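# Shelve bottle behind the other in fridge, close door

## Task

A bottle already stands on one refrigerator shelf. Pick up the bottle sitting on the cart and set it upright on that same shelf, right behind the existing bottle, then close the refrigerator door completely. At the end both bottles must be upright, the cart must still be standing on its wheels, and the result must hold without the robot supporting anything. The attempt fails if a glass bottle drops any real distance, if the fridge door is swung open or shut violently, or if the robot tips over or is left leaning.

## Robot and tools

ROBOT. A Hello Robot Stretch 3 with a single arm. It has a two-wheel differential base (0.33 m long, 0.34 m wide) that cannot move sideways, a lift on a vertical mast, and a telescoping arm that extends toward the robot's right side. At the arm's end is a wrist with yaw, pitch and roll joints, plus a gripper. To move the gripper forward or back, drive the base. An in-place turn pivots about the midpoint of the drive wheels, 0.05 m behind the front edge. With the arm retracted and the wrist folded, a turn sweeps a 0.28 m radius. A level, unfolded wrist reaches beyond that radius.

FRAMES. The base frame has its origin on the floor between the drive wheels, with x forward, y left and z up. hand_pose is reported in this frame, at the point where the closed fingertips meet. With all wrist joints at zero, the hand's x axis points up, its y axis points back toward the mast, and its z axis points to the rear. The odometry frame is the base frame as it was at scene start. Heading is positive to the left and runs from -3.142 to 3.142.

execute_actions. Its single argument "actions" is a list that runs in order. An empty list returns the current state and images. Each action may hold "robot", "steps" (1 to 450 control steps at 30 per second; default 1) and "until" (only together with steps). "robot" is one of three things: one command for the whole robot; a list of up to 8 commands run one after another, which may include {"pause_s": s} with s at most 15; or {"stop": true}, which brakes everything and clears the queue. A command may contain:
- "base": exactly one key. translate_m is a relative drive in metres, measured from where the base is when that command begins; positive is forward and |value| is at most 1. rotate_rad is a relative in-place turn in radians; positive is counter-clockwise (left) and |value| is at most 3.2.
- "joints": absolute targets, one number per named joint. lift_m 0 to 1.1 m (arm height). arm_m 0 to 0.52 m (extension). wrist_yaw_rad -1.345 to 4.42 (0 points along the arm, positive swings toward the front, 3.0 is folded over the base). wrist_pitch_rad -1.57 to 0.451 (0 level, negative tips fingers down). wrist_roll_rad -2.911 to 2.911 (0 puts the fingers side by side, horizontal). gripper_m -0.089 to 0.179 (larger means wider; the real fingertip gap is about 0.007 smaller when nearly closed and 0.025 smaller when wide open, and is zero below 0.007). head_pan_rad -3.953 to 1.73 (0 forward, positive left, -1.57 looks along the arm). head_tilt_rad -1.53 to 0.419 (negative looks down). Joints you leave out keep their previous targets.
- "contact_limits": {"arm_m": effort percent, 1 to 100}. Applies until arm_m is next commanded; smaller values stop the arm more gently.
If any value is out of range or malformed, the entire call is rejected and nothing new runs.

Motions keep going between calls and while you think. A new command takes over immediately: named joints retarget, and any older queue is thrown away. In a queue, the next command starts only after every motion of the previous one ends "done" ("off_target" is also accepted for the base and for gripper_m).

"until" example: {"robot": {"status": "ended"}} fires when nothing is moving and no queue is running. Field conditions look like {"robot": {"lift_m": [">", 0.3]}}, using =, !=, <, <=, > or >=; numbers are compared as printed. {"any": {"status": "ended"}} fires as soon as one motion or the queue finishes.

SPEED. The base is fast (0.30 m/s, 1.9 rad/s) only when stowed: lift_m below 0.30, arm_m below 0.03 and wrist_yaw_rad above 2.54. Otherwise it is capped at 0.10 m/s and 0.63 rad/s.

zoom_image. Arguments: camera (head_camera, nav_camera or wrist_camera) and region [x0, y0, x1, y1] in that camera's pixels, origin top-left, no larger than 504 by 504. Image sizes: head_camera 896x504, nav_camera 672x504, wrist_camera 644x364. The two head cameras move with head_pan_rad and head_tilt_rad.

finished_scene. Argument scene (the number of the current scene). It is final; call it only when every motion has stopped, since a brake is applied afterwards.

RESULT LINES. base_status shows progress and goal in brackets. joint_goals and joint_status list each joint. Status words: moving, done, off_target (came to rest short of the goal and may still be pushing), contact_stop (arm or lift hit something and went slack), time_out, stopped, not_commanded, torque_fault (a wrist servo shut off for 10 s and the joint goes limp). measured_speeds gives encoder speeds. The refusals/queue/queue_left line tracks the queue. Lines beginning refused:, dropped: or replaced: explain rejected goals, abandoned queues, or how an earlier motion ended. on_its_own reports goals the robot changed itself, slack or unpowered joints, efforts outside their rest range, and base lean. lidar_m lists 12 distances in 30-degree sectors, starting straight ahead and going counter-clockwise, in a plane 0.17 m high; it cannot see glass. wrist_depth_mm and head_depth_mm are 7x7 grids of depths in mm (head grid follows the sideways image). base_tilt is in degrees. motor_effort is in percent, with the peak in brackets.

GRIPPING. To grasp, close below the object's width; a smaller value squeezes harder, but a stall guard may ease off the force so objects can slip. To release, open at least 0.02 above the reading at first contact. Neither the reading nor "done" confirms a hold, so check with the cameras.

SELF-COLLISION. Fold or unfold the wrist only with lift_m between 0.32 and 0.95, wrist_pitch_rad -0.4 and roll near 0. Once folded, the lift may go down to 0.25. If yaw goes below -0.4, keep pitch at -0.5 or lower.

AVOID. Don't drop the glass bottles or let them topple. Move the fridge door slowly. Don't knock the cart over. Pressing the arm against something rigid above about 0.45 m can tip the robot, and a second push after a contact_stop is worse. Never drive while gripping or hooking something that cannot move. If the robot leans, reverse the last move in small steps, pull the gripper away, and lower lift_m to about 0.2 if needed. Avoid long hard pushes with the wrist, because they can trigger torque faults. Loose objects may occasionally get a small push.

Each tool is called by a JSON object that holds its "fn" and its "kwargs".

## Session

{"fn": "execute_actions", "kwargs": {"actions": []}}

Scene clock: 0.00 s.
robot.base_odometry: x=+0.000 y=+0.000 heading=+0.000 (m, m, rad; robot's odometry frame)
robot.turned_by_wheels: +0.000 (rad since the last result)
robot.turned_by_imu: +0.000 (rad since the last result)
robot.base_tilt: forward=+0.3 right=+0.0 (deg)
robot.lidar_m: 1.85 1.19 1.63 1.55 1.48 1.48 1.77 0.90 1.07 1.33 1.72 2.26
robot.head_depth_mm: 2108 2478 2466 2465 2503 2489 2258 / 2098 2537 2569 2604 2595 2607 2259 / 2107 2300 2321 2337 2350 2361 2240 / 2002 2092 2099 2109 2135 2141 2103 / 1891 1927 1928 1943 1947 1955 1981 / 1763 1770 1779 1790 1800 1810 1828 / 1634 1646 1657 1665 1675 1675 1694
robot.base_status: not_commanded
robot.joint_positions: lift_m=+0.414 arm_m=-0.003 wrist_yaw_rad=+3.121 wrist_pitch_rad=-0.476 wrist_roll_rad=-0.005 gripper_m=+0.037 head_pan_rad=-0.009 head_tilt_rad=+0.002
robot.joint_goals: lift_m=+0.414 arm_m=-0.003 wrist_yaw_rad=+3.121 wrist_pitch_rad=-0.476 wrist_roll_rad=-0.005 gripper_m=+0.037 head_pan_rad=-0.009 head_tilt_rad=+0.002
robot.joint_status: lift_m=not_commanded arm_m=not_commanded wrist_yaw_rad=not_commanded wrist_pitch_rad=not_commanded wrist_roll_rad=not_commanded gripper_m=not_commanded head_pan_rad=not_commanded head_tilt_rad=not_commanded
robot.measured_speeds: translate_m=+0.000 rotate_rad=+0.000 lift_m=+0.000 arm_m=+0.000 wrist_yaw_rad=+0.000 wrist_pitch_rad=+0.000 wrist_roll_rad=+0.000 head_pan_rad=+0.000 head_tilt_rad=+0.000
robot: refusals=0 queue=idle queue_left=0
robot.motor_effort: left_wheel=+1 right_wheel=-1 lift_m=+43 arm_m=+1 wrist_yaw_rad=+0 wrist_pitch_rad=+4 wrist_roll_rad=+0 gripper_m=+0 head_pan_rad=+0 head_tilt_rad=+3 (%)
robot.hand_pose: x=-0.0168 y=+0.0746 z=+0.4140 quat_wxyz=(+0.174, +0.687, +0.160, +0.688) (m; robot's base frame)
robot.wrist_depth_mm: - - - - - - - / - - - - - - - / - - - - - - - / 855 880 885 949 - - - / 698 724 725 765 794 829 856 / 594 613 626 655 683 679 704 / 517 542 - 551 - 590 599
pictures: head_camera (sideways: a quarter turn clockwise sets it upright), nav_camera (sideways: a quarter turn counterclockwise sets it upright), wrist_camera
camera_calibration (this result's frames):
head_camera: T_world_to_cam=[[-0.0167101, -0.015275, -0.999744, 1.32272], [-0.0282761, 0.999491, -0.0147985, 0.0247669], [0.99946, 0.0280215, -0.0171335, -0.0273807], [0, 0, 0, 1]] pos_world=[0.0501689, -0.00378251, 1.32228]
nav_camera: T_world_to_cam=[[0.0707477, 0.0358887, 0.996848, -1.26225], [-0.0540962, -0.997744, 0.0397603, 0.00308485], [0.996026, -0.0567387, -0.0686466, 0.044712], [0, 0, 0, 1]] pos_world=[0.0449335, 0.0509152, 1.26121]
wrist_camera: T_world_to_cam=[[0.985617, 0.144826, 0.0870847, -0.018776], [0.153907, -0.556445, -0.816505, 0.424689], [-0.0697937, 0.818165, -0.570732, 0.339513], [0, 0, 0, 1]] pos_world=[-0.0231607, -0.0387419, 0.542167]
Images, in order (width x height): head_camera 896x504, nav_camera 672x504, wrist_camera 644x364.

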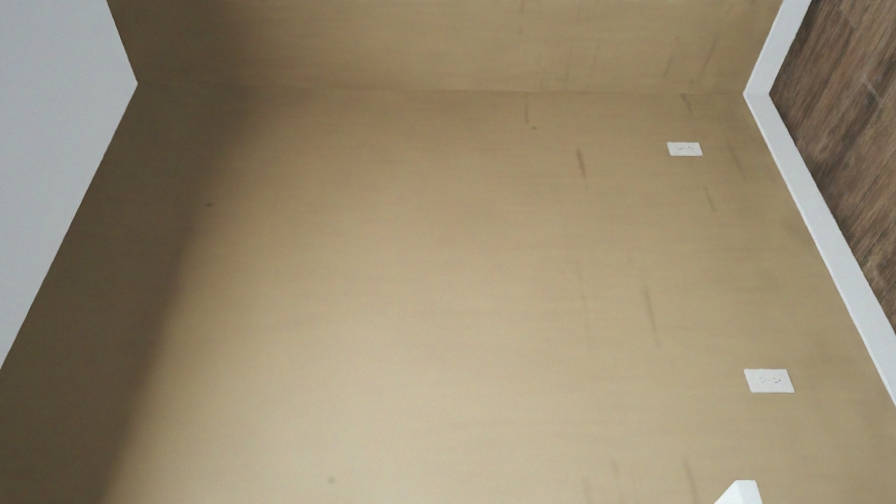

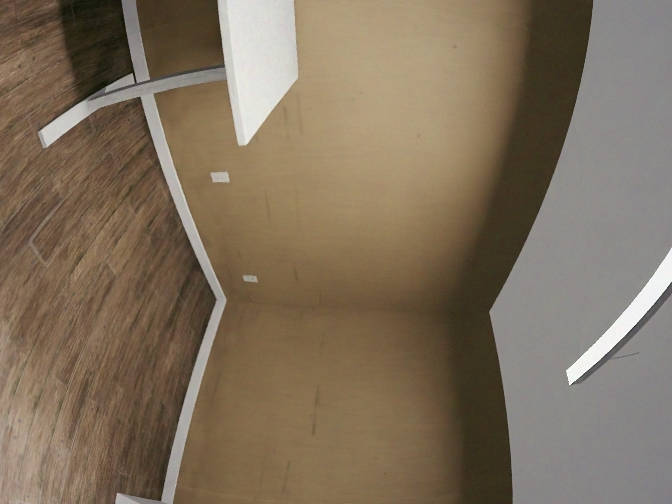

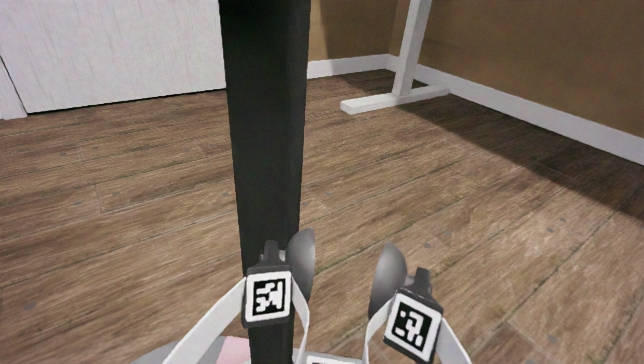

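{"fn": "execute_actions", "kwargs": {"actions": [{"robot": {"joints": {"head_pan_rad": -1.15, "head_tilt_rad": -0.4, "lift_m": 0.28}}, "steps": 120, "until": {"robot": {"head_pan_rad_status": ["!=", "moving"], "lift_m_status": ["!=", "moving"]}}}]}}

Scene clock: 7.37 s.
robot.base_odometry: x=+0.000 y=+0.000 heading=+0.000 (m, m, rad; robot's odometry frame)
robot.turned_by_wheels: +0.000 (rad since the last result)
robot.turned_by_imu: +0.001 (rad since the last result)
robot.base_tilt: forward=+0.2 right=-0.1 (deg)
robot.lidar_m: 1.86 1.18 1.63 1.54 1.48 1.48 1.77 0.90 1.07 1.33 1.71 2.26
robot.head_depth_mm: 1311 1356 1410 1459 1525 1587 1414 / 1567 1640 1717 1786 1888 1719 1406 / 1843 1947 2000 2122 2117 1716 1407 / 1894 2041 2193 2394 2060 1725 1406 / 1817 1940 1726 1930 2040 1722 1414 / 1859 2007 2175 2379 2239 1725 1416 / 1874 1987 2137 2276 2238 1740 1417
robot.base_status: not_commanded
robot.joint_positions: lift_m=+0.280 arm_m=-0.003 wrist_yaw_rad=+3.121 wrist_pitch_rad=-0.477 wrist_roll_rad=-0.005 gripper_m=+0.037 head_pan_rad=-1.143 head_tilt_rad=-0.395
robot.joint_goals: lift_m=+0.280 arm_m=-0.003 wrist_yaw_rad=+3.121 wrist_pitch_rad=-0.477 wrist_roll_rad=-0.005 gripper_m=+0.037 head_pan_rad=-1.150 head_tilt_rad=-0.400
robot.joint_status: lift_m=done arm_m=not_commanded wrist_yaw_rad=not_commanded wrist_pitch_rad=not_commanded wrist_roll_rad=not_commanded gripper_m=not_commanded head_pan_rad=done head_tilt_rad=done
robot.measured_speeds: translate_m=+0.000 rotate_rad=+0.000 lift_m=+0.000 arm_m=+0.000 wrist_yaw_rad=+0.000 wrist_pitch_rad=+0.000 wrist_roll_rad=+0.000 head_pan_rad=+0.000 head_tilt_rad=+0.000
robot: refusals=0 queue=done queue_left=0
robot.motor_effort: left_wheel=+0(1) right_wheel=-1(1) lift_m=+35(43) arm_m=+0(0) wrist_yaw_rad=+0(0) wrist_pitch_rad=+5(5) wrist_roll_rad=+0(0) gripper_m=+0(0) head_pan_rad=-5(57) head_tilt_rad=-3(38) (%)
robot.hand_pose: x=-0.0168 y=+0.0745 z=+0.2800 quat_wxyz=(+0.174, +0.687, +0.161, +0.687) (m; robot's base frame)
robot.wrist_depth_mm: - - - - - - - / - - - - - - - / 808 843 860 947 - - - / 641 662 665 720 738 774 801 / 522 546 560 592 598 619 642 / 452 - - - 524 515 526 / - - - - - 437 451
pictures: head_camera (sideways: a quarter turn clockwise sets it upright), nav_camera (sideways: a quarter turn counterclockwise sets it upright), wrist_camera
camera_calibration (this result's frames):
head_camera: T_world_to_cam=[[-0.180791, 0.359163, -0.915596, 1.21367], [0.892393, 0.451259, 0.000807507, -0.00117017], [0.413461, -0.816925, -0.402098, 0.477266], [0, 0, 0, 1]] pos_world=[0.0231334, -0.0454865, 1.30314]
nav_camera: T_world_to_cam=[[0.220138, -0.394567, 0.892108, -1.1263], [-0.919014, -0.3905, 0.0540648, -0.0102375], [0.327036, -0.831761, -0.448577, 0.543284], [0, 0, 0, 1]] pos_world=[0.0608602, 0.00348339, 1.24904]
wrist_camera: T_world_to_cam=[[0.985619, 0.144911, 0.0869224, -0.00703794], [0.15389, -0.557249, -0.815961, 0.315042], [-0.0698045, 0.817603, -0.571535, 0.263366], [0, 0, 0, 1]] pos_world=[-0.0231608, -0.0387524, 0.408196]
Images, in order (width x height): head_camera 896x504, nav_camera 672x504, wrist_camera 644x364.

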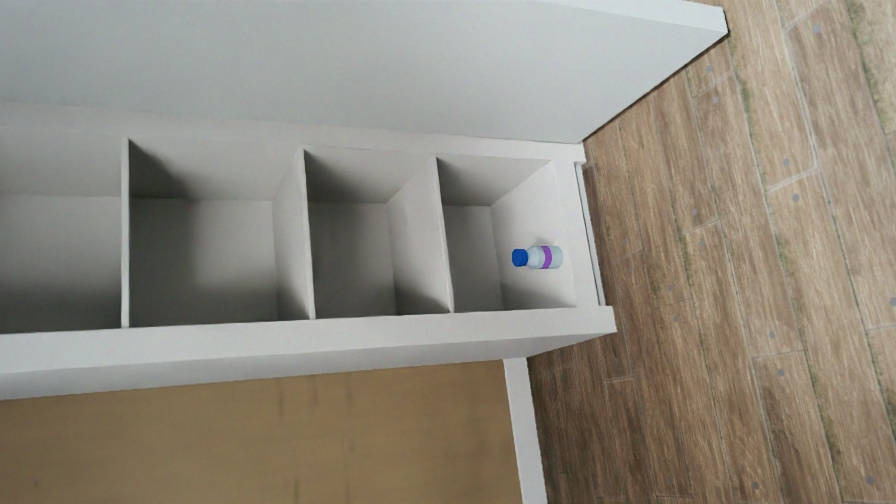

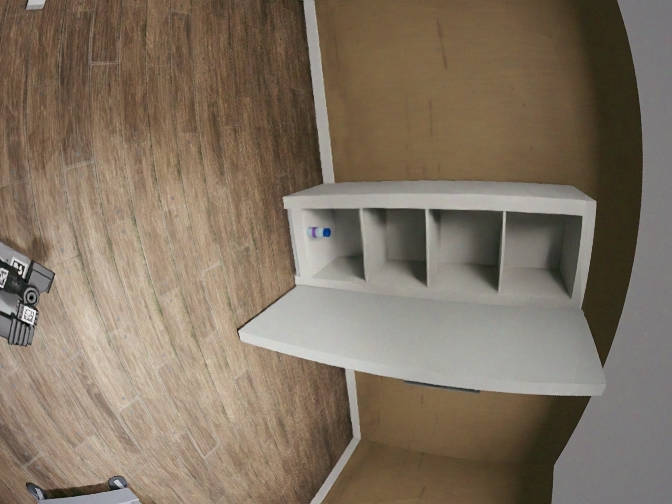

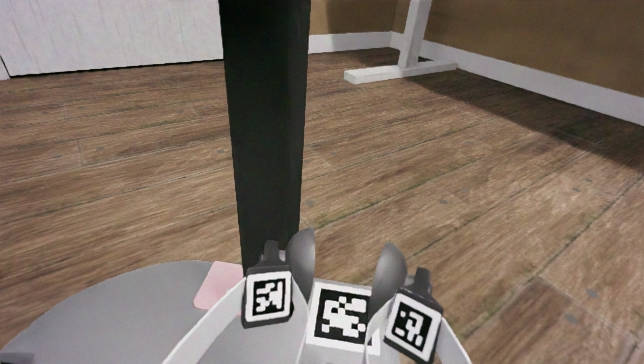

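{"fn": "zoom_image", "kwargs": {"camera": "head_camera", "region": [420, 130, 640, 350]}}

{"fn": "execute_actions", "kwargs": {"actions": [{"robot": {"joints": {"head_pan_rad": -2.35, "head_tilt_rad": -0.5}}, "steps": 120, "until": {"robot": {"status": "ended"}}}]}}

Region (420, 130, 640, 350) of head_camera's 896x504 image, scaled by 2.291, with more detail than that image has.

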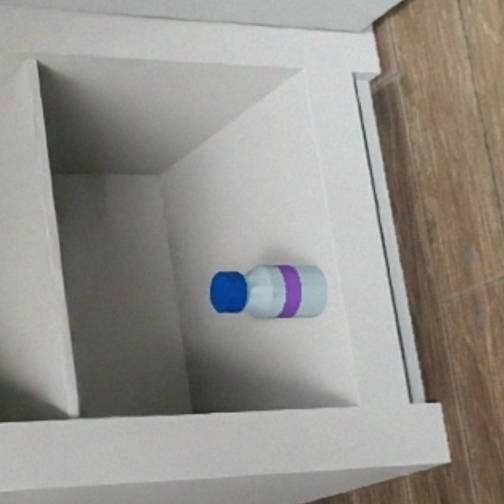

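Scene clock: 19.17 s.
robot.base_odometry: x=+0.000 y=+0.000 heading=+0.000 (m, m, rad; robot's odometry frame)
robot.turned_by_wheels: +0.000 (rad since the last result)
robot.turned_by_imu: +0.001 (rad since the last result)
robot.base_tilt: forward=+0.3 right=+0.0 (deg)
robot.lidar_m: 1.85 1.18 1.63 1.54 1.48 1.48 1.78 0.90 1.07 1.33 1.71 2.26
robot.head_depth_mm: 2644 2865 1457 1093 1237 1383 1277 / 2665 2883 1375 1442 1326 1427 1314 / 2681 2903 3117 1221 1363 1478 1319 / 2698 2938 3175 2576 1950 1572 1313 / 2719 2991 3205 2586 1954 1575 1316 / 2741 2996 3246 2590 1952 1579 1316 / 2762 3014 3275 2594 1953 1573 1319
robot.base_status: not_commanded
robot.joint_positions: lift_m=+0.280 arm_m=-0.003 wrist_yaw_rad=+3.121 wrist_pitch_rad=-0.477 wrist_roll_rad=-0.005 gripper_m=+0.037 head_pan_rad=-2.343 head_tilt_rad=-0.494
robot.joint_goals: lift_m=+0.280 arm_m=-0.003 wrist_yaw_rad=+3.121 wrist_pitch_rad=-0.477 wrist_roll_rad=-0.005 gripper_m=+0.037 head_pan_rad=-2.350 head_tilt_rad=-0.500
robot.joint_status: lift_m=done arm_m=not_commanded wrist_yaw_rad=not_commanded wrist_pitch_rad=not_commanded wrist_roll_rad=not_commanded gripper_m=not_commanded head_pan_rad=done head_tilt_rad=done
robot.measured_speeds: translate_m=+0.000 rotate_rad=+0.000 lift_m=+0.000 arm_m=+0.000 wrist_yaw_rad=+0.000 wrist_pitch_rad=+0.000 wrist_roll_rad=+0.000 head_pan_rad=+0.000 head_tilt_rad=+0.000
robot: refusals=0 queue=done queue_left=0
robot.motor_effort: left_wheel=+0(0) right_wheel=+0(1) lift_m=+35(35) arm_m=+0(0) wrist_yaw_rad=+0(0) wrist_pitch_rad=+5(4) wrist_roll_rad=+0(0) gripper_m=+0(0) head_pan_rad=-5(58) head_tilt_rad=-4(18) (%)
robot.hand_pose: x=-0.0168 y=+0.0745 z=+0.2800 quat_wxyz=(+0.174, +0.687, +0.161, +0.687) (m; robot's base frame)
robot.wrist_depth_mm: - - - - - - - / - - - - - - - / 813 848 847 924 - - - / 644 665 671 726 763 795 822 / 528 539 562 579 593 610 643 / 457 - - - 526 519 534 / - - - - - 442 448
pictures: head_camera (sideways: a quarter turn clockwise sets it upright), nav_camera (sideways: a quarter turn counterclockwise sets it upright), wrist_camera
camera_calibration (this result's frames):
head_camera: T_world_to_cam=[[0.330864, 0.36199, -0.871489, 1.15301], [0.743812, -0.668372, 0.00476987, -0.00542202], [-0.580752, -0.649802, -0.490392, 0.598222], [0, 0, 0, 1]] pos_world=[-0.0300373, -0.0322751, 1.29822]
nav_camera: T_world_to_cam=[[-0.347818, -0.409663, 0.843326, -1.05922], [-0.700834, 0.711093, 0.0563785, -0.0145735], [-0.622779, -0.571422, -0.534437, 0.660796], [0, 0, 0, 1]] pos_world=[0.0329009, -0.0459658, 1.24724]
wrist_camera: T_world_to_cam=[[0.985619, 0.144911, 0.0869223, -0.00703793], [0.15389, -0.557248, -0.815961, 0.315042], [-0.0698045, 0.817603, -0.571535, 0.263366], [0, 0, 0, 1]] pos_world=[-0.0231608, -0.0387524, 0.408196]
Images, in order (width x height): head_camera 896x504, nav_camera 672x504, wrist_camera 644x364.

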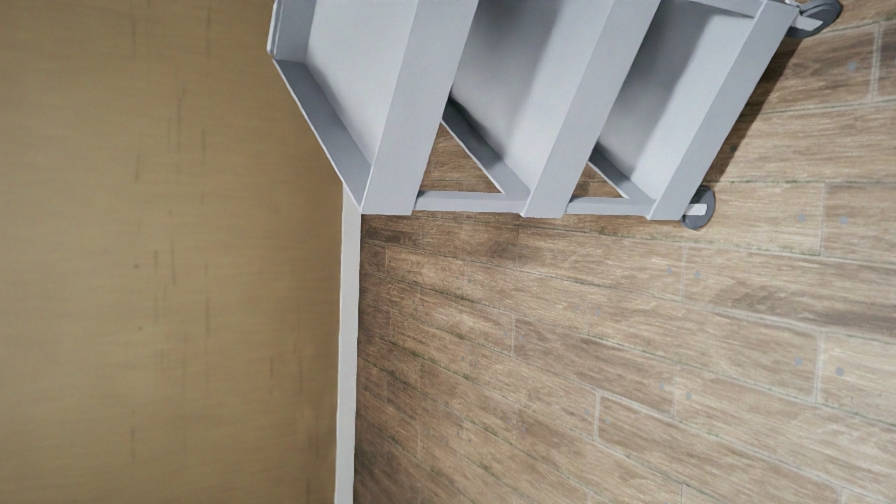

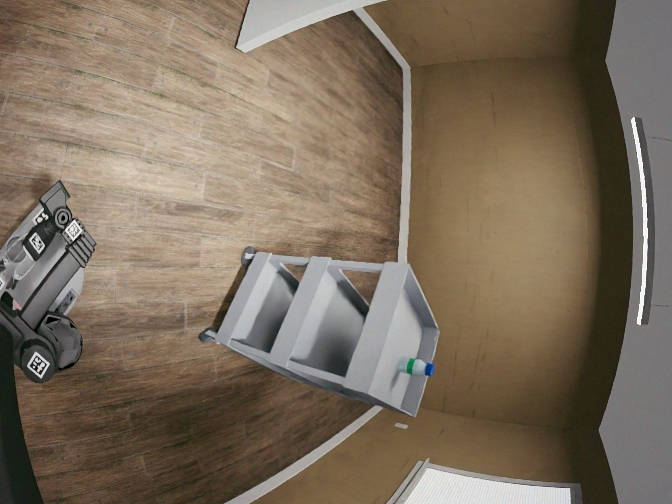

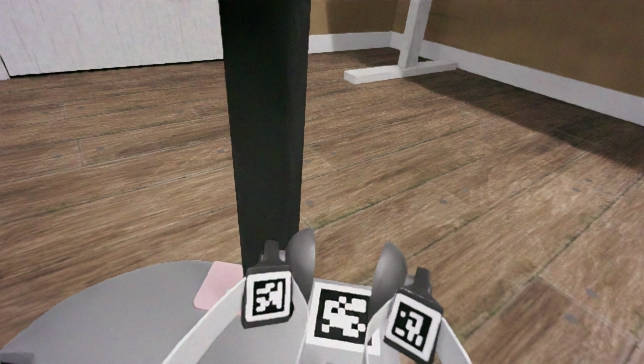

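{"fn": "execute_actions", "kwargs": {"actions": [{"robot": {"joints": {"head_pan_rad": -2.68}}, "steps": 120, "until": {"robot": {"status": "ended"}}}]}}

Scene clock: 26.23 s.
robot.base_odometry: x=+0.000 y=+0.000 heading=+0.000 (m, m, rad; robot's odometry frame)
robot.turned_by_wheels: +0.000 (rad since the last result)
robot.turned_by_imu: +0.001 (rad since the last result)
robot.base_tilt: forward=+0.2 right=-0.1 (deg)
robot.lidar_m: 1.85 1.18 1.63 1.54 1.48 1.48 1.77 0.90 1.07 1.33 1.72 2.26
robot.head_depth_mm: 2597 2703 2809 2543 1944 1561 1311 / 2884 3125 1496 2357 1882 1566 1309 / 2846 3081 1359 1041 1240 1430 1315 / 2777 3024 1467 1158 1335 1452 1317 / 2702 2941 1384 1446 1386 1478 1320 / 2653 2886 3038 1197 1474 1490 1320 / 2586 2802 3060 2590 1969 1579 1321
robot.base_status: not_commanded
robot.joint_positions: lift_m=+0.280 arm_m=-0.003 wrist_yaw_rad=+3.121 wrist_pitch_rad=-0.477 wrist_roll_rad=-0.005 gripper_m=+0.037 head_pan_rad=-2.673 head_tilt_rad=-0.494
robot.joint_goals: lift_m=+0.280 arm_m=-0.003 wrist_yaw_rad=+3.121 wrist_pitch_rad=-0.477 wrist_roll_rad=-0.005 gripper_m=+0.037 head_pan_rad=-2.680 head_tilt_rad=-0.500
robot.joint_status: lift_m=done arm_m=not_commanded wrist_yaw_rad=not_commanded wrist_pitch_rad=not_commanded wrist_roll_rad=not_commanded gripper_m=not_commanded head_pan_rad=done head_tilt_rad=done
robot.measured_speeds: translate_m=+0.000 rotate_rad=+0.000 lift_m=+0.000 arm_m=+0.000 wrist_yaw_rad=+0.000 wrist_pitch_rad=+0.000 wrist_roll_rad=+0.000 head_pan_rad=+0.000 head_tilt_rad=+0.000
robot: refusals=0 queue=done queue_left=0
robot.motor_effort: left_wheel=+0(1) right_wheel=+0(0) lift_m=+35(35) arm_m=-1(0) wrist_yaw_rad=+0(0) wrist_pitch_rad=+5(4) wrist_roll_rad=+0(0) gripper_m=-1(0) head_pan_rad=-5(38) head_tilt_rad=-5(4) (%)
robot.hand_pose: x=-0.0168 y=+0.0745 z=+0.2800 quat_wxyz=(+0.174, +0.687, +0.161, +0.687) (m; robot's base frame)
robot.wrist_depth_mm: - - - - - - - / - - - - - - - / 805 851 859 966 - - - / 648 657 676 716 745 786 816 / 523 550 557 594 616 627 640 / 451 - - - 522 520 532 / - - - - - 442 453
pictures: head_camera (sideways: a quarter turn clockwise sets it upright), nav_camera (sideways: a quarter turn counterclockwise sets it upright), wrist_camera
camera_calibration (this result's frames):
head_camera: T_world_to_cam=[[0.430318, 0.235247, -0.871484, 1.1524], [0.487096, -0.873335, 0.00477022, -0.00385651], [-0.759976, -0.42655, -0.4904, 0.599325], [0, 0, 0, 1]] pos_world=[-0.0385459, -0.0188235, 1.29822]
nav_camera: T_world_to_cam=[[-0.461806, -0.274854, 0.843321, -1.05852], [-0.432594, 0.899824, 0.0563786, -0.01621], [-0.774337, -0.33878, -0.534445, 0.66173], [0, 0, 0, 1]] pos_world=[0.0165603, -0.0521701, 1.24724]
wrist_camera: T_world_to_cam=[[0.985619, 0.144911, 0.0869223, -0.00703793], [0.15389, -0.557249, -0.815961, 0.315041], [-0.0698045, 0.817603, -0.571535, 0.263366], [0, 0, 0, 1]] pos_world=[-0.0231608, -0.0387524, 0.408196]
Images, in order (width x height): head_camera 896x504, nav_camera 672x504, wrist_camera 644x364.

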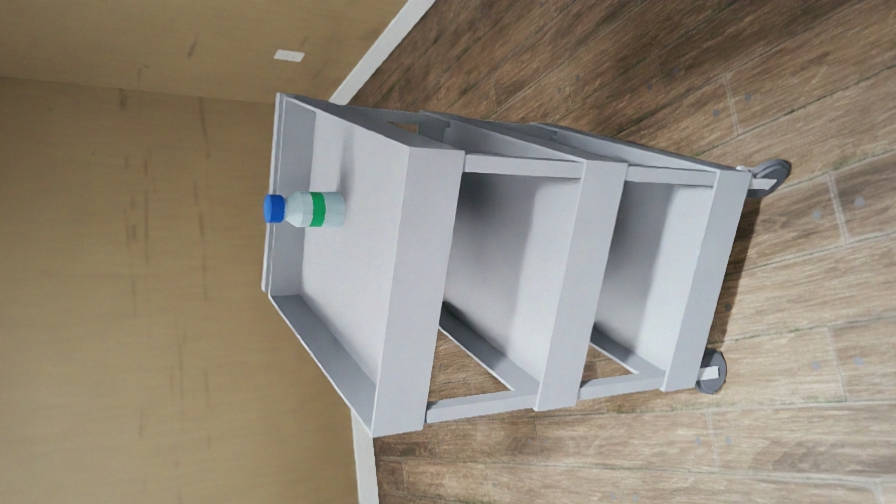

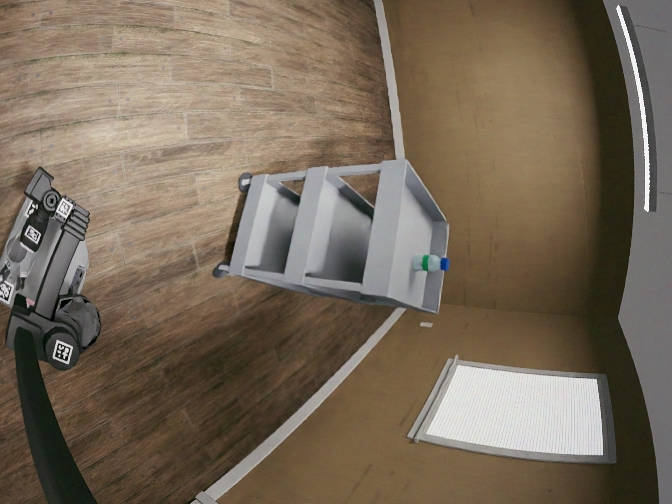

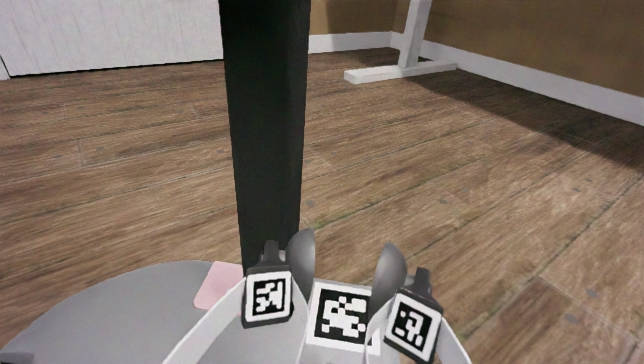

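{"fn": "execute_actions", "kwargs": {"actions": [{"robot": {"base": {"translate_m": -0.72}, "joints": {"head_pan_rad": -1.6, "head_tilt_rad": -0.7, "wrist_pitch_rad": -0.4}}, "steps": 300, "until": {"robot": {"base_status": ["!=", "moving"]}}}, {"robot": {"base": {"translate_m": -0.47}, "joints": {"lift_m": 0.93}}, "steps": 300, "until": {"robot": {"lift_m": [">", 0.5]}}}, {"robot": {"joints": {"wrist_yaw_rad": 1.4}}, "steps": 300, "until": {"robot": {"lift_m": [">", 0.9]}}}, {"robot": {"joints": {"wrist_yaw_rad": 0.0, "wrist_pitch_rad": -0.3, "gripper_m": 0.15}}, "steps": 300, "until": {"robot": {"status": "ended"}}}]}}

Scene clock: 146.37 s.
robot.base_odometry: x=-1.190 y=+0.000 heading=+0.000 (m, m, rad; robot's odometry frame)
robot.turned_by_wheels: +0.000 (rad since the last result)
robot.turned_by_imu: -0.003 (rad since the last result)
robot.base_tilt: forward=+0.0 right=-0.1 (deg)
robot.lidar_m: 2.84 2.28 1.28 0.78 0.68 0.68 0.80 1.44 0.43 0.38 0.38 0.45
robot.head_depth_mm: 2263 2460 2192 715 - - - / 2438 2687 872 765 - - - / 2650 2908 907 741 - - - / 2924 3158 889 694 - 856 1038 / 3239 3371 897 769 571 867 1013 / 3192 3262 882 748 617 850 1000 / 2961 3125 886 749 618 837 804
robot.base_status: done (translate_m -0.4700 of -0.4700)
robot.joint_positions: lift_m=+0.930 arm_m=-0.003 wrist_yaw_rad=+0.002 wrist_pitch_rad=-0.322 wrist_roll_rad=-0.005 gripper_m=+0.150 head_pan_rad=-1.607 head_tilt_rad=-0.691
robot.joint_goals: lift_m=+0.930 arm_m=-0.003 wrist_yaw_rad=+0.000 wrist_pitch_rad=-0.300 wrist_roll_rad=-0.005 gripper_m=+0.150 head_pan_rad=-1.600 head_tilt_rad=-0.700
robot.joint_status: lift_m=done arm_m=not_commanded wrist_yaw_rad=done wrist_pitch_rad=done wrist_roll_rad=not_commanded gripper_m=done head_pan_rad=done head_tilt_rad=done
robot.measured_speeds: translate_m=+0.000 rotate_rad=+0.000 lift_m=+0.000 arm_m=+0.000 wrist_yaw_rad=+0.000 wrist_pitch_rad=+0.000 wrist_roll_rad=+0.000 head_pan_rad=+0.000 head_tilt_rad=+0.000
robot: refusals=0 queue=done queue_left=0
robot.motor_effort: left_wheel=+1(6) right_wheel=-2(5) lift_m=+49(52) arm_m=+0(1) wrist_yaw_rad=-2(2) wrist_pitch_rad=+7(7) wrist_roll_rad=+0(1) gripper_m=+0(97) head_pan_rad=+4(57) head_tilt_rad=-6(29) (%)
robot.hand_pose: x=-0.0209 y=-0.3776 z=+0.9645 quat_wxyz=(+0.700, +0.115, -0.696, -0.113) (m; robot's base frame)
robot.wrist_depth_mm: - - - - - - - / - - - - - - - / - - - - - - - / 482 572 599 557 639 - - / 420 452 462 379 500 444 - / 345 - 375 384 400 383 - / 294 303 311 322 335 344 287
pictures: head_camera (sideways: a quarter turn clockwise sets it upright), nav_camera (sideways: a quarter turn counterclockwise sets it upright), wrist_camera
camera_calibration (this result's frames):
head_camera: T_world_to_cam=[[0.00809021, 0.651895, -0.758266, 1.00736], [0.999919, 0.00215065, 0.0125174, -0.0170685], [0.00979083, -0.758306, -0.651825, 0.80464], [0, 0, 0, 1]] pos_world=[0.00103929, -0.0464954, 1.28855]
nav_camera: T_world_to_cam=[[0.0115748, -0.692192, 0.721621, -0.902762], [-0.997215, 0.0451859, 0.0593385, -0.0166042], [-0.0736807, -0.720298, -0.689741, 0.859477], [0, 0, 0, 1]] pos_world=[0.0572182, -0.00505465, 1.24525]
wrist_camera: T_world_to_cam=[[-0.982045, -0.152308, 0.11131, -0.173873], [-0.166393, 0.421325, -0.891515, 1.058], [0.0888873, -0.894029, -0.439103, 0.253267], [0, 0, 0, 1]] pos_world=[-0.0172192, -0.245817, 1.07379]
Images, in order (width x height): head_camera 896x504, nav_camera 672x504, wrist_camera 644x364.

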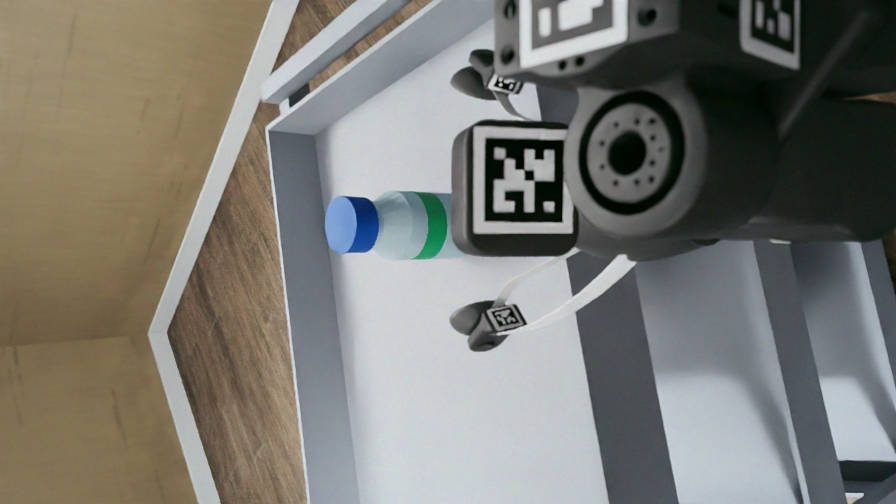

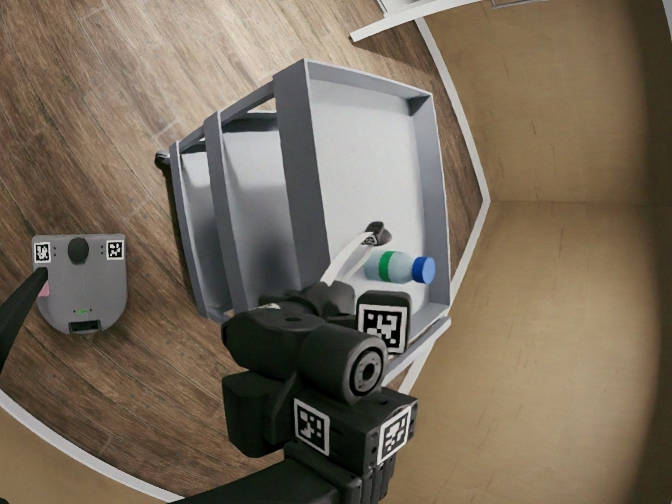

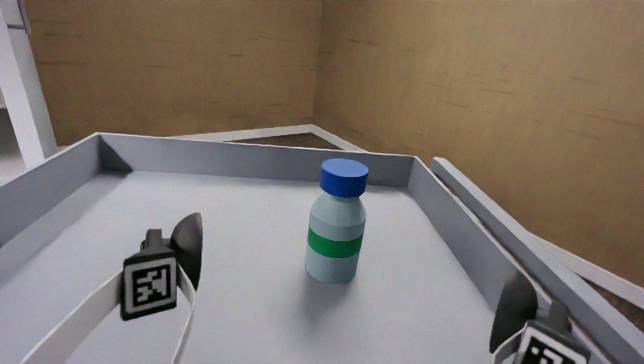

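{"fn": "execute_actions", "kwargs": {"actions": [{"robot": {"base": {"translate_m": 0.012}, "joints": {"lift_m": 0.886, "arm_m": 0.203}}, "steps": 300, "until": {"robot": {"arm_m": [">", 0.17]}}}, {"robot": {"joints": {"gripper_m": 0.11}}, "steps": 300, "until": {"robot": {"status": "ended"}}}]}}

Scene clock: 169.30 s.
robot.base_odometry: x=-1.178 y=+0.000 heading=+0.000 (m, m, rad; robot's odometry frame)
robot.turned_by_wheels: +0.000 (rad since the last result)
robot.turned_by_imu: +0.001 (rad since the last result)
robot.base_tilt: forward=+0.1 right=-0.1 (deg)
robot.lidar_m: 2.84 2.27 1.29 0.79 0.69 0.69 0.81 1.45 0.42 0.38 0.38 0.45
robot.head_depth_mm: 2254 2467 2567 - 659 835 1164 / 2431 2676 - - 603 862 1087 / 2682 2919 2761 - 590 863 1069 / 2913 3186 908 723 584 866 1034 / 3258 3366 893 745 572 865 1015 / 3160 3264 882 748 617 852 1000 / 2933 3109 882 749 619 835 804
robot.base_status: done (translate_m +0.0120 of +0.0120)
robot.joint_positions: lift_m=+0.886 arm_m=+0.203 wrist_yaw_rad=+0.001 wrist_pitch_rad=-0.321 wrist_roll_rad=-0.005 gripper_m=+0.110 head_pan_rad=-1.607 head_tilt_rad=-0.691
robot.joint_goals: lift_m=+0.886 arm_m=+0.203 wrist_yaw_rad=+0.000 wrist_pitch_rad=-0.300 wrist_roll_rad=-0.005 gripper_m=+0.110 head_pan_rad=-1.600 head_tilt_rad=-0.700
robot.joint_status: lift_m=done arm_m=done wrist_yaw_rad=done wrist_pitch_rad=done wrist_roll_rad=not_commanded gripper_m=done head_pan_rad=done head_tilt_rad=done
robot.measured_speeds: translate_m=+0.000 rotate_rad=+0.000 lift_m=+0.000 arm_m=+0.000 wrist_yaw_rad=+0.000 wrist_pitch_rad=+0.000 wrist_roll_rad=+0.000 head_pan_rad=+0.000 head_tilt_rad=+0.000
robot: refusals=0 queue=done queue_left=0
robot.motor_effort: left_wheel=+2(5) right_wheel=-1(2) lift_m=+35(48) arm_m=+3(4) wrist_yaw_rad=-1(2) wrist_pitch_rad=+7(7) wrist_roll_rad=+0(0) gripper_m=+0(97) head_pan_rad=+4(4) head_tilt_rad=-6(5) (%)
robot.hand_pose: x=-0.0212 y=-0.5831 z=+0.9212 quat_wxyz=(+0.700, +0.114, -0.696, -0.113) (m; robot's base frame)
robot.wrist_depth_mm: - - - - - - - / - - - - - - - / - - - - - - - / 397 408 420 432 449 - - / 356 368 405 175 421 357 - / 295 303 317 146 328 301 278 / 250 257 263 159 272 276 237
pictures: head_camera (sideways: a quarter turn clockwise sets it upright), nav_camera (sideways: a quarter turn counterclockwise sets it upright), wrist_camera
camera_calibration (this result's frames):
head_camera: T_world_to_cam=[[0.00809319, 0.651984, -0.758189, 1.00726], [0.999919, 0.00214954, 0.0125219, -0.0170744], [0.00979386, -0.758229, -0.651914, 0.804756], [0, 0, 0, 1]] pos_world=[0.00103936, -0.0464938, 1.28854]
nav_camera: T_world_to_cam=[[0.011572, -0.692276, 0.72154, -0.902656], [-0.997215, 0.0451785, 0.0593395, -0.0166056], [-0.0736775, -0.720217, -0.689826, 0.859587], [0, 0, 0, 1]] pos_world=[0.0572184, -0.00504797, 1.24525]
wrist_camera: T_world_to_cam=[[-0.982248, -0.150875, 0.111471, -0.199992], [-0.165829, 0.42059, -0.891967, 1.10596], [0.0876924, -0.894618, -0.438143, 0.0492229], [0, 0, 0, 1]] pos_world=[-0.0173579, -0.451295, 1.03034]
Images, in order (width x height): head_camera 896x504, nav_camera 672x504, wrist_camera 644x364.

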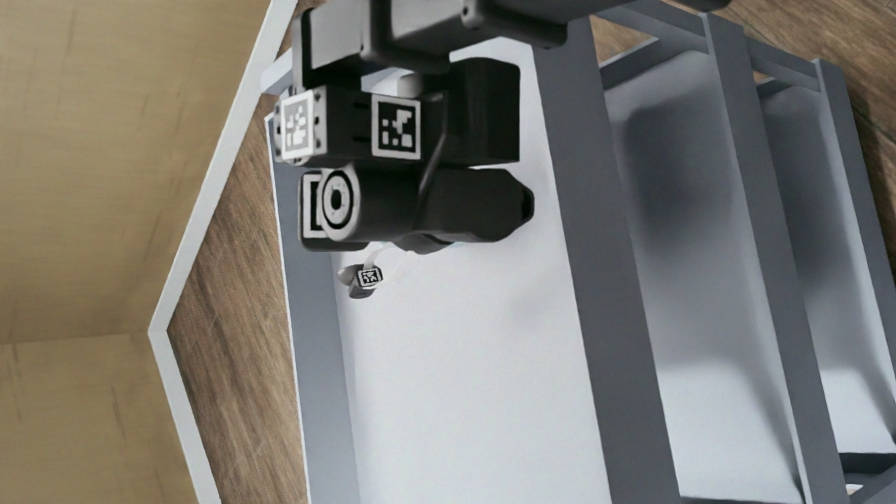

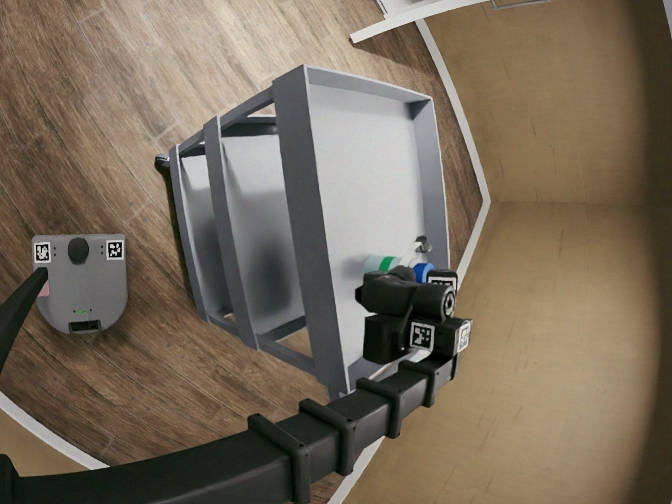

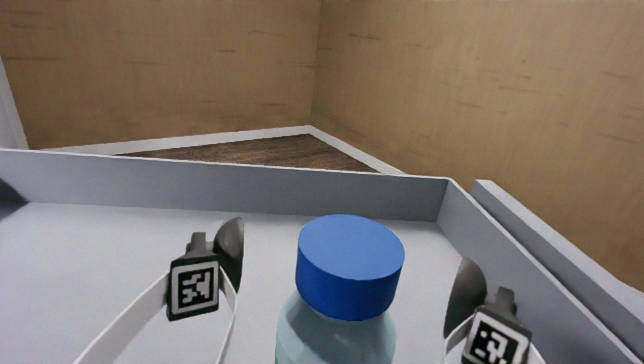

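{"fn": "execute_actions", "kwargs": {"actions": [{"robot": [{"joints": {"lift_m": 0.881, "arm_m": 0.21}}, {"joints": {"gripper_m": -0.011}}, {"joints": {"lift_m": 0.985, "wrist_pitch_rad": -0.27}}], "steps": 300, "until": {"robot": {"status": "ended"}}}]}}

Scene clock: 181.83 s.
robot.base_odometry: x=-1.178 y=+0.000 heading=+0.000 (m, m, rad; robot's odometry frame)
robot.turned_by_wheels: +0.000 (rad since the last result)
robot.turned_by_imu: +0.002 (rad since the last result)
robot.base_tilt: forward=+0.0 right=-0.1 (deg)
robot.lidar_m: 2.82 2.27 1.29 0.79 0.69 0.69 0.81 1.45 0.42 0.37 0.38 0.45
robot.head_depth_mm: 2249 - 1488 706 617 858 1169 / 2391 - - 741 603 864 1088 / 2668 - - 743 595 863 1073 / 2914 3222 898 743 585 864 1034 / 3255 3360 892 747 575 866 1018 / 3138 3262 878 750 617 851 1000 / 2932 3078 881 749 618 834 801
robot.base_status: done (translate_m +0.0120 of +0.0120)
robot.joint_positions: lift_m=+0.985 arm_m=+0.210 wrist_yaw_rad=-0.001 wrist_pitch_rad=-0.327 wrist_roll_rad=-0.005 gripper_m=-0.010 head_pan_rad=-1.607 head_tilt_rad=-0.691
robot.joint_goals: lift_m=+0.985 arm_m=+0.210 wrist_yaw_rad=+0.000 wrist_pitch_rad=-0.270 wrist_roll_rad=-0.005 gripper_m=-0.011 head_pan_rad=-1.600 head_tilt_rad=-0.700
robot.joint_status: lift_m=done arm_m=done wrist_yaw_rad=done wrist_pitch_rad=off_target wrist_roll_rad=not_commanded gripper_m=done head_pan_rad=done head_tilt_rad=done
robot.measured_speeds: translate_m=+0.000 rotate_rad=+0.000 lift_m=+0.000 arm_m=+0.000 wrist_yaw_rad=+0.000 wrist_pitch_rad=+0.000 wrist_roll_rad=+0.000 head_pan_rad=+0.000 head_tilt_rad=+0.000
robot: refusals=0 queue=dropped queue_left=0
robot.motor_effort: left_wheel=+0(2) right_wheel=-1(1) lift_m=+53(55) arm_m=+3(3) wrist_yaw_rad=+1(1) wrist_pitch_rad=+18(18) wrist_roll_rad=+0(0) gripper_m=-24(100) head_pan_rad=+5(5) head_tilt_rad=-5(5) (%)
robot.hand_pose: x=-0.0218 y=-0.5895 z=+1.0182 quat_wxyz=(+0.700, +0.115, -0.696, -0.116) (m; robot's base frame)
robot.wrist_depth_mm: - - - - - - - / - - - - - - - / - - - - - - - / - - - - - - - / 434 444 461 156 488 - - / 409 424 451 134 138 448 - / 347 359 361 147 165 349 -
pictures: head_camera (sideways: a quarter turn clockwise sets it upright), nav_camera (sideways: a quarter turn counterclockwise sets it upright), wrist_camera
camera_calibration (this result's frames):
head_camera: T_world_to_cam=[[0.0080932, 0.651984, -0.758189, 1.00726], [0.999919, 0.00214953, 0.0125219, -0.0170744], [0.00979387, -0.758229, -0.651914, 0.804756], [0, 0, 0, 1]] pos_world=[0.00103936, -0.0464938, 1.28854]
nav_camera: T_world_to_cam=[[0.011572, -0.692276, 0.72154, -0.902656], [-0.997215, 0.0451785, 0.0593395, -0.0166056], [-0.0736775, -0.720217, -0.689826, 0.859587], [0, 0, 0, 1]] pos_world=[0.0572184, -0.00504797, 1.24525]
wrist_camera: T_world_to_cam=[[-0.982631, -0.149065, 0.11053, -0.210337], [-0.164747, 0.42659, -0.889314, 1.19589], [0.085414, -0.892076, -0.443739, 0.0931822], [0, 0, 0, 1]] pos_world=[-0.0176225, -0.458384, 1.12812]
Images, in order (width x height): head_camera 896x504, nav_camera 672x504, wrist_camera 644x364.

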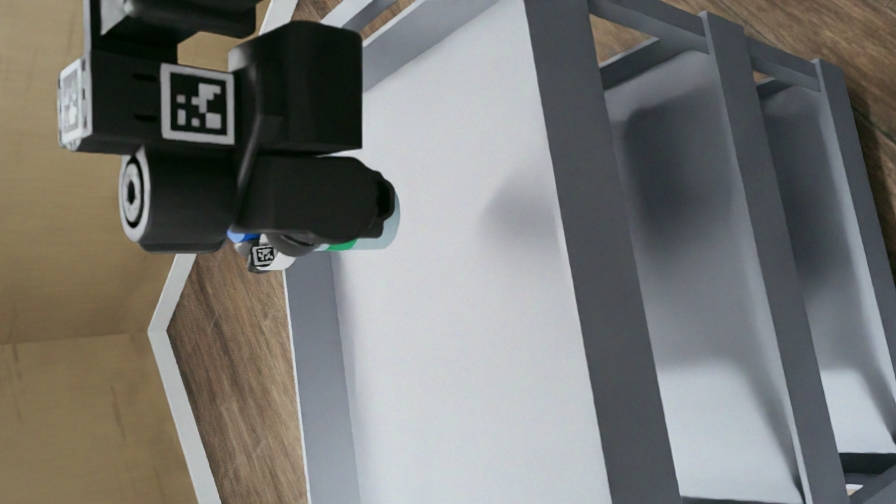

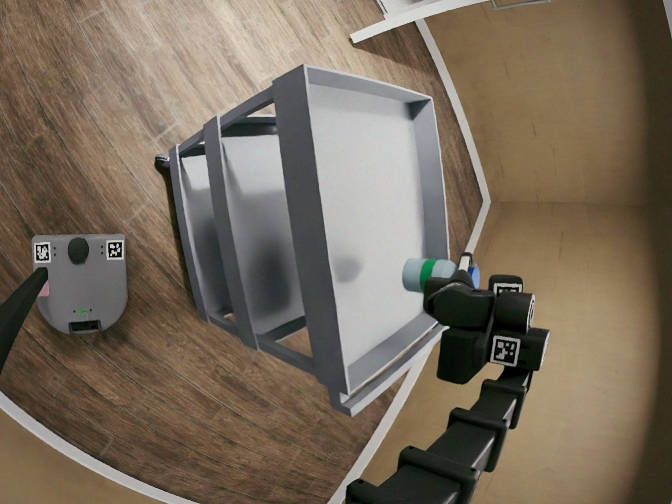

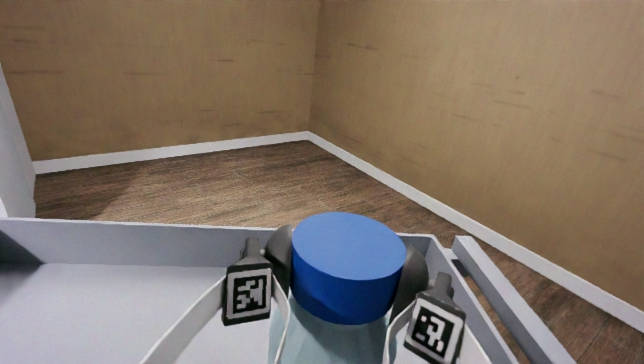

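{"fn": "execute_actions", "kwargs": {"actions": []}}

Scene clock: 222.90 s.
robot.base_odometry: x=-1.178 y=+0.000 heading=+0.000 (m, m, rad; robot's odometry frame)
robot.turned_by_wheels: +0.000 (rad since the last result)
robot.turned_by_imu: +0.001 (rad since the last result)
robot.base_tilt: forward=+0.1 right=-0.1 (deg)
robot.lidar_m: 2.83 2.26 1.29 0.79 0.69 0.69 0.81 1.46 0.42 0.38 0.38 0.45
robot.head_depth_mm: 2217 - 1490 706 617 859 1163 / 2384 - - 741 602 864 1088 / 2685 - - 739 594 861 1072 / 2933 3217 900 743 585 866 1030 / 3267 3364 895 746 575 865 1018 / 3140 3245 881 748 617 849 1001 / 2925 3124 879 751 619 835 800
robot.base_status: done (translate_m +0.0120 of +0.0120)
robot.joint_positions: lift_m=+0.985 arm_m=+0.210 wrist_yaw_rad=-0.001 wrist_pitch_rad=-0.327 wrist_roll_rad=-0.005 gripper_m=-0.010 head_pan_rad=-1.607 head_tilt_rad=-0.691
robot.joint_goals: lift_m=+0.985 arm_m=+0.210 wrist_yaw_rad=+0.000 wrist_pitch_rad=-0.270 wrist_roll_rad=-0.005 gripper_m=-0.011 head_pan_rad=-1.600 head_tilt_rad=-0.700
robot.joint_status: lift_m=done arm_m=done wrist_yaw_rad=done wrist_pitch_rad=off_target wrist_roll_rad=not_commanded gripper_m=done head_pan_rad=done head_tilt_rad=done
robot.measured_speeds: translate_m=+0.000 rotate_rad=+0.000 lift_m=+0.000 arm_m=+0.000 wrist_yaw_rad=+0.000 wrist_pitch_rad=+0.000 wrist_roll_rad=+0.000 head_pan_rad=+0.000 head_tilt_rad=+0.000
robot: refusals=0 queue=dropped queue_left=0
robot.motor_effort: left_wheel=+0(1) right_wheel=-1(0) lift_m=+53(53) arm_m=+3(3) wrist_yaw_rad=+1(1) wrist_pitch_rad=+17(18) wrist_roll_rad=+0(0) gripper_m=-24(24) head_pan_rad=+3(4) head_tilt_rad=-4(5) (%)
robot.hand_pose: x=-0.0218 y=-0.5895 z=+1.0182 quat_wxyz=(+0.700, +0.115, -0.696, -0.116) (m; robot's base frame)
robot.wrist_depth_mm: - - - - - - - / - - - - - - - / - - - - - - - / - - - - - - - / 426 437 458 156 481 - - / 410 422 444 134 138 450 - / 350 356 357 148 164 346 -
pictures: head_camera (sideways: a quarter turn clockwise sets it upright), nav_camera (sideways: a quarter turn counterclockwise sets it upright), wrist_camera
camera_calibration (this result's frames):
head_camera: T_world_to_cam=[[0.00809328, 0.651984, -0.758189, 1.00726], [0.999919, 0.00214941, 0.012522, -0.0170744], [0.00979378, -0.758229, -0.651914, 0.804756], [0, 0, 0, 1]] pos_world=[0.00103935, -0.0464938, 1.28854]
nav_camera: T_world_to_cam=[[0.0115719, -0.692277, 0.72154, -0.902656], [-0.997215, 0.0451786, 0.0593395, -0.0166056], [-0.0736776, -0.720217, -0.689826, 0.859587], [0, 0, 0, 1]] pos_world=[0.0572184, -0.00504797, 1.24525]
wrist_camera: T_world_to_cam=[[-0.982631, -0.149065, 0.11053, -0.210337], [-0.164747, 0.42659, -0.889314, 1.19589], [0.0854141, -0.892076, -0.443739, 0.0931823], [0, 0, 0, 1]] pos_world=[-0.0176225, -0.458384, 1.12812]
Images, in order (width x height): head_camera 896x504, nav_camera 672x504, wrist_camera 644x364.

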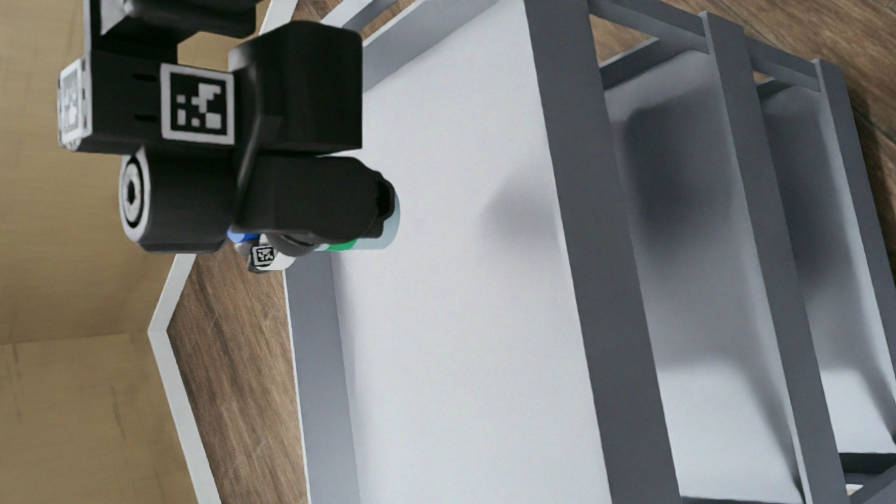

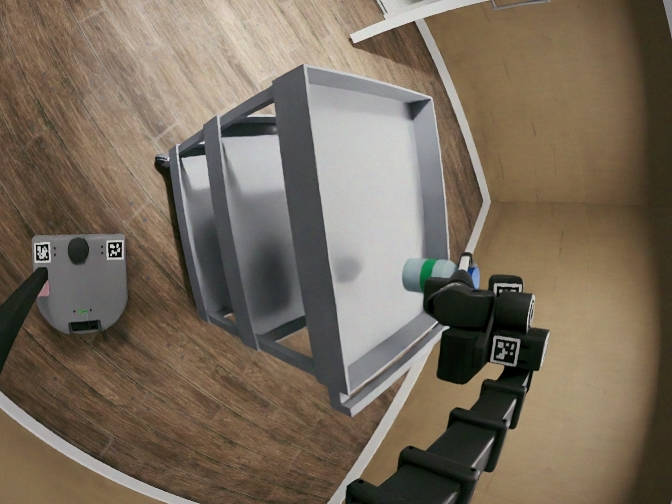

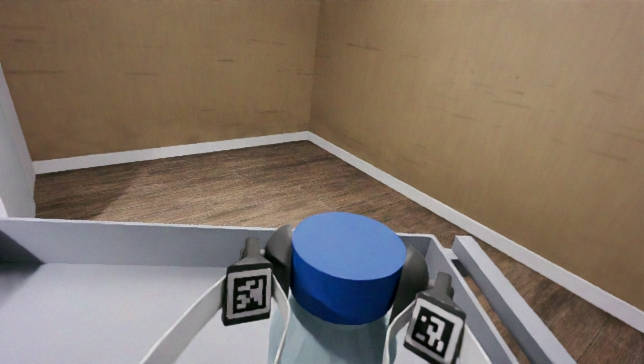

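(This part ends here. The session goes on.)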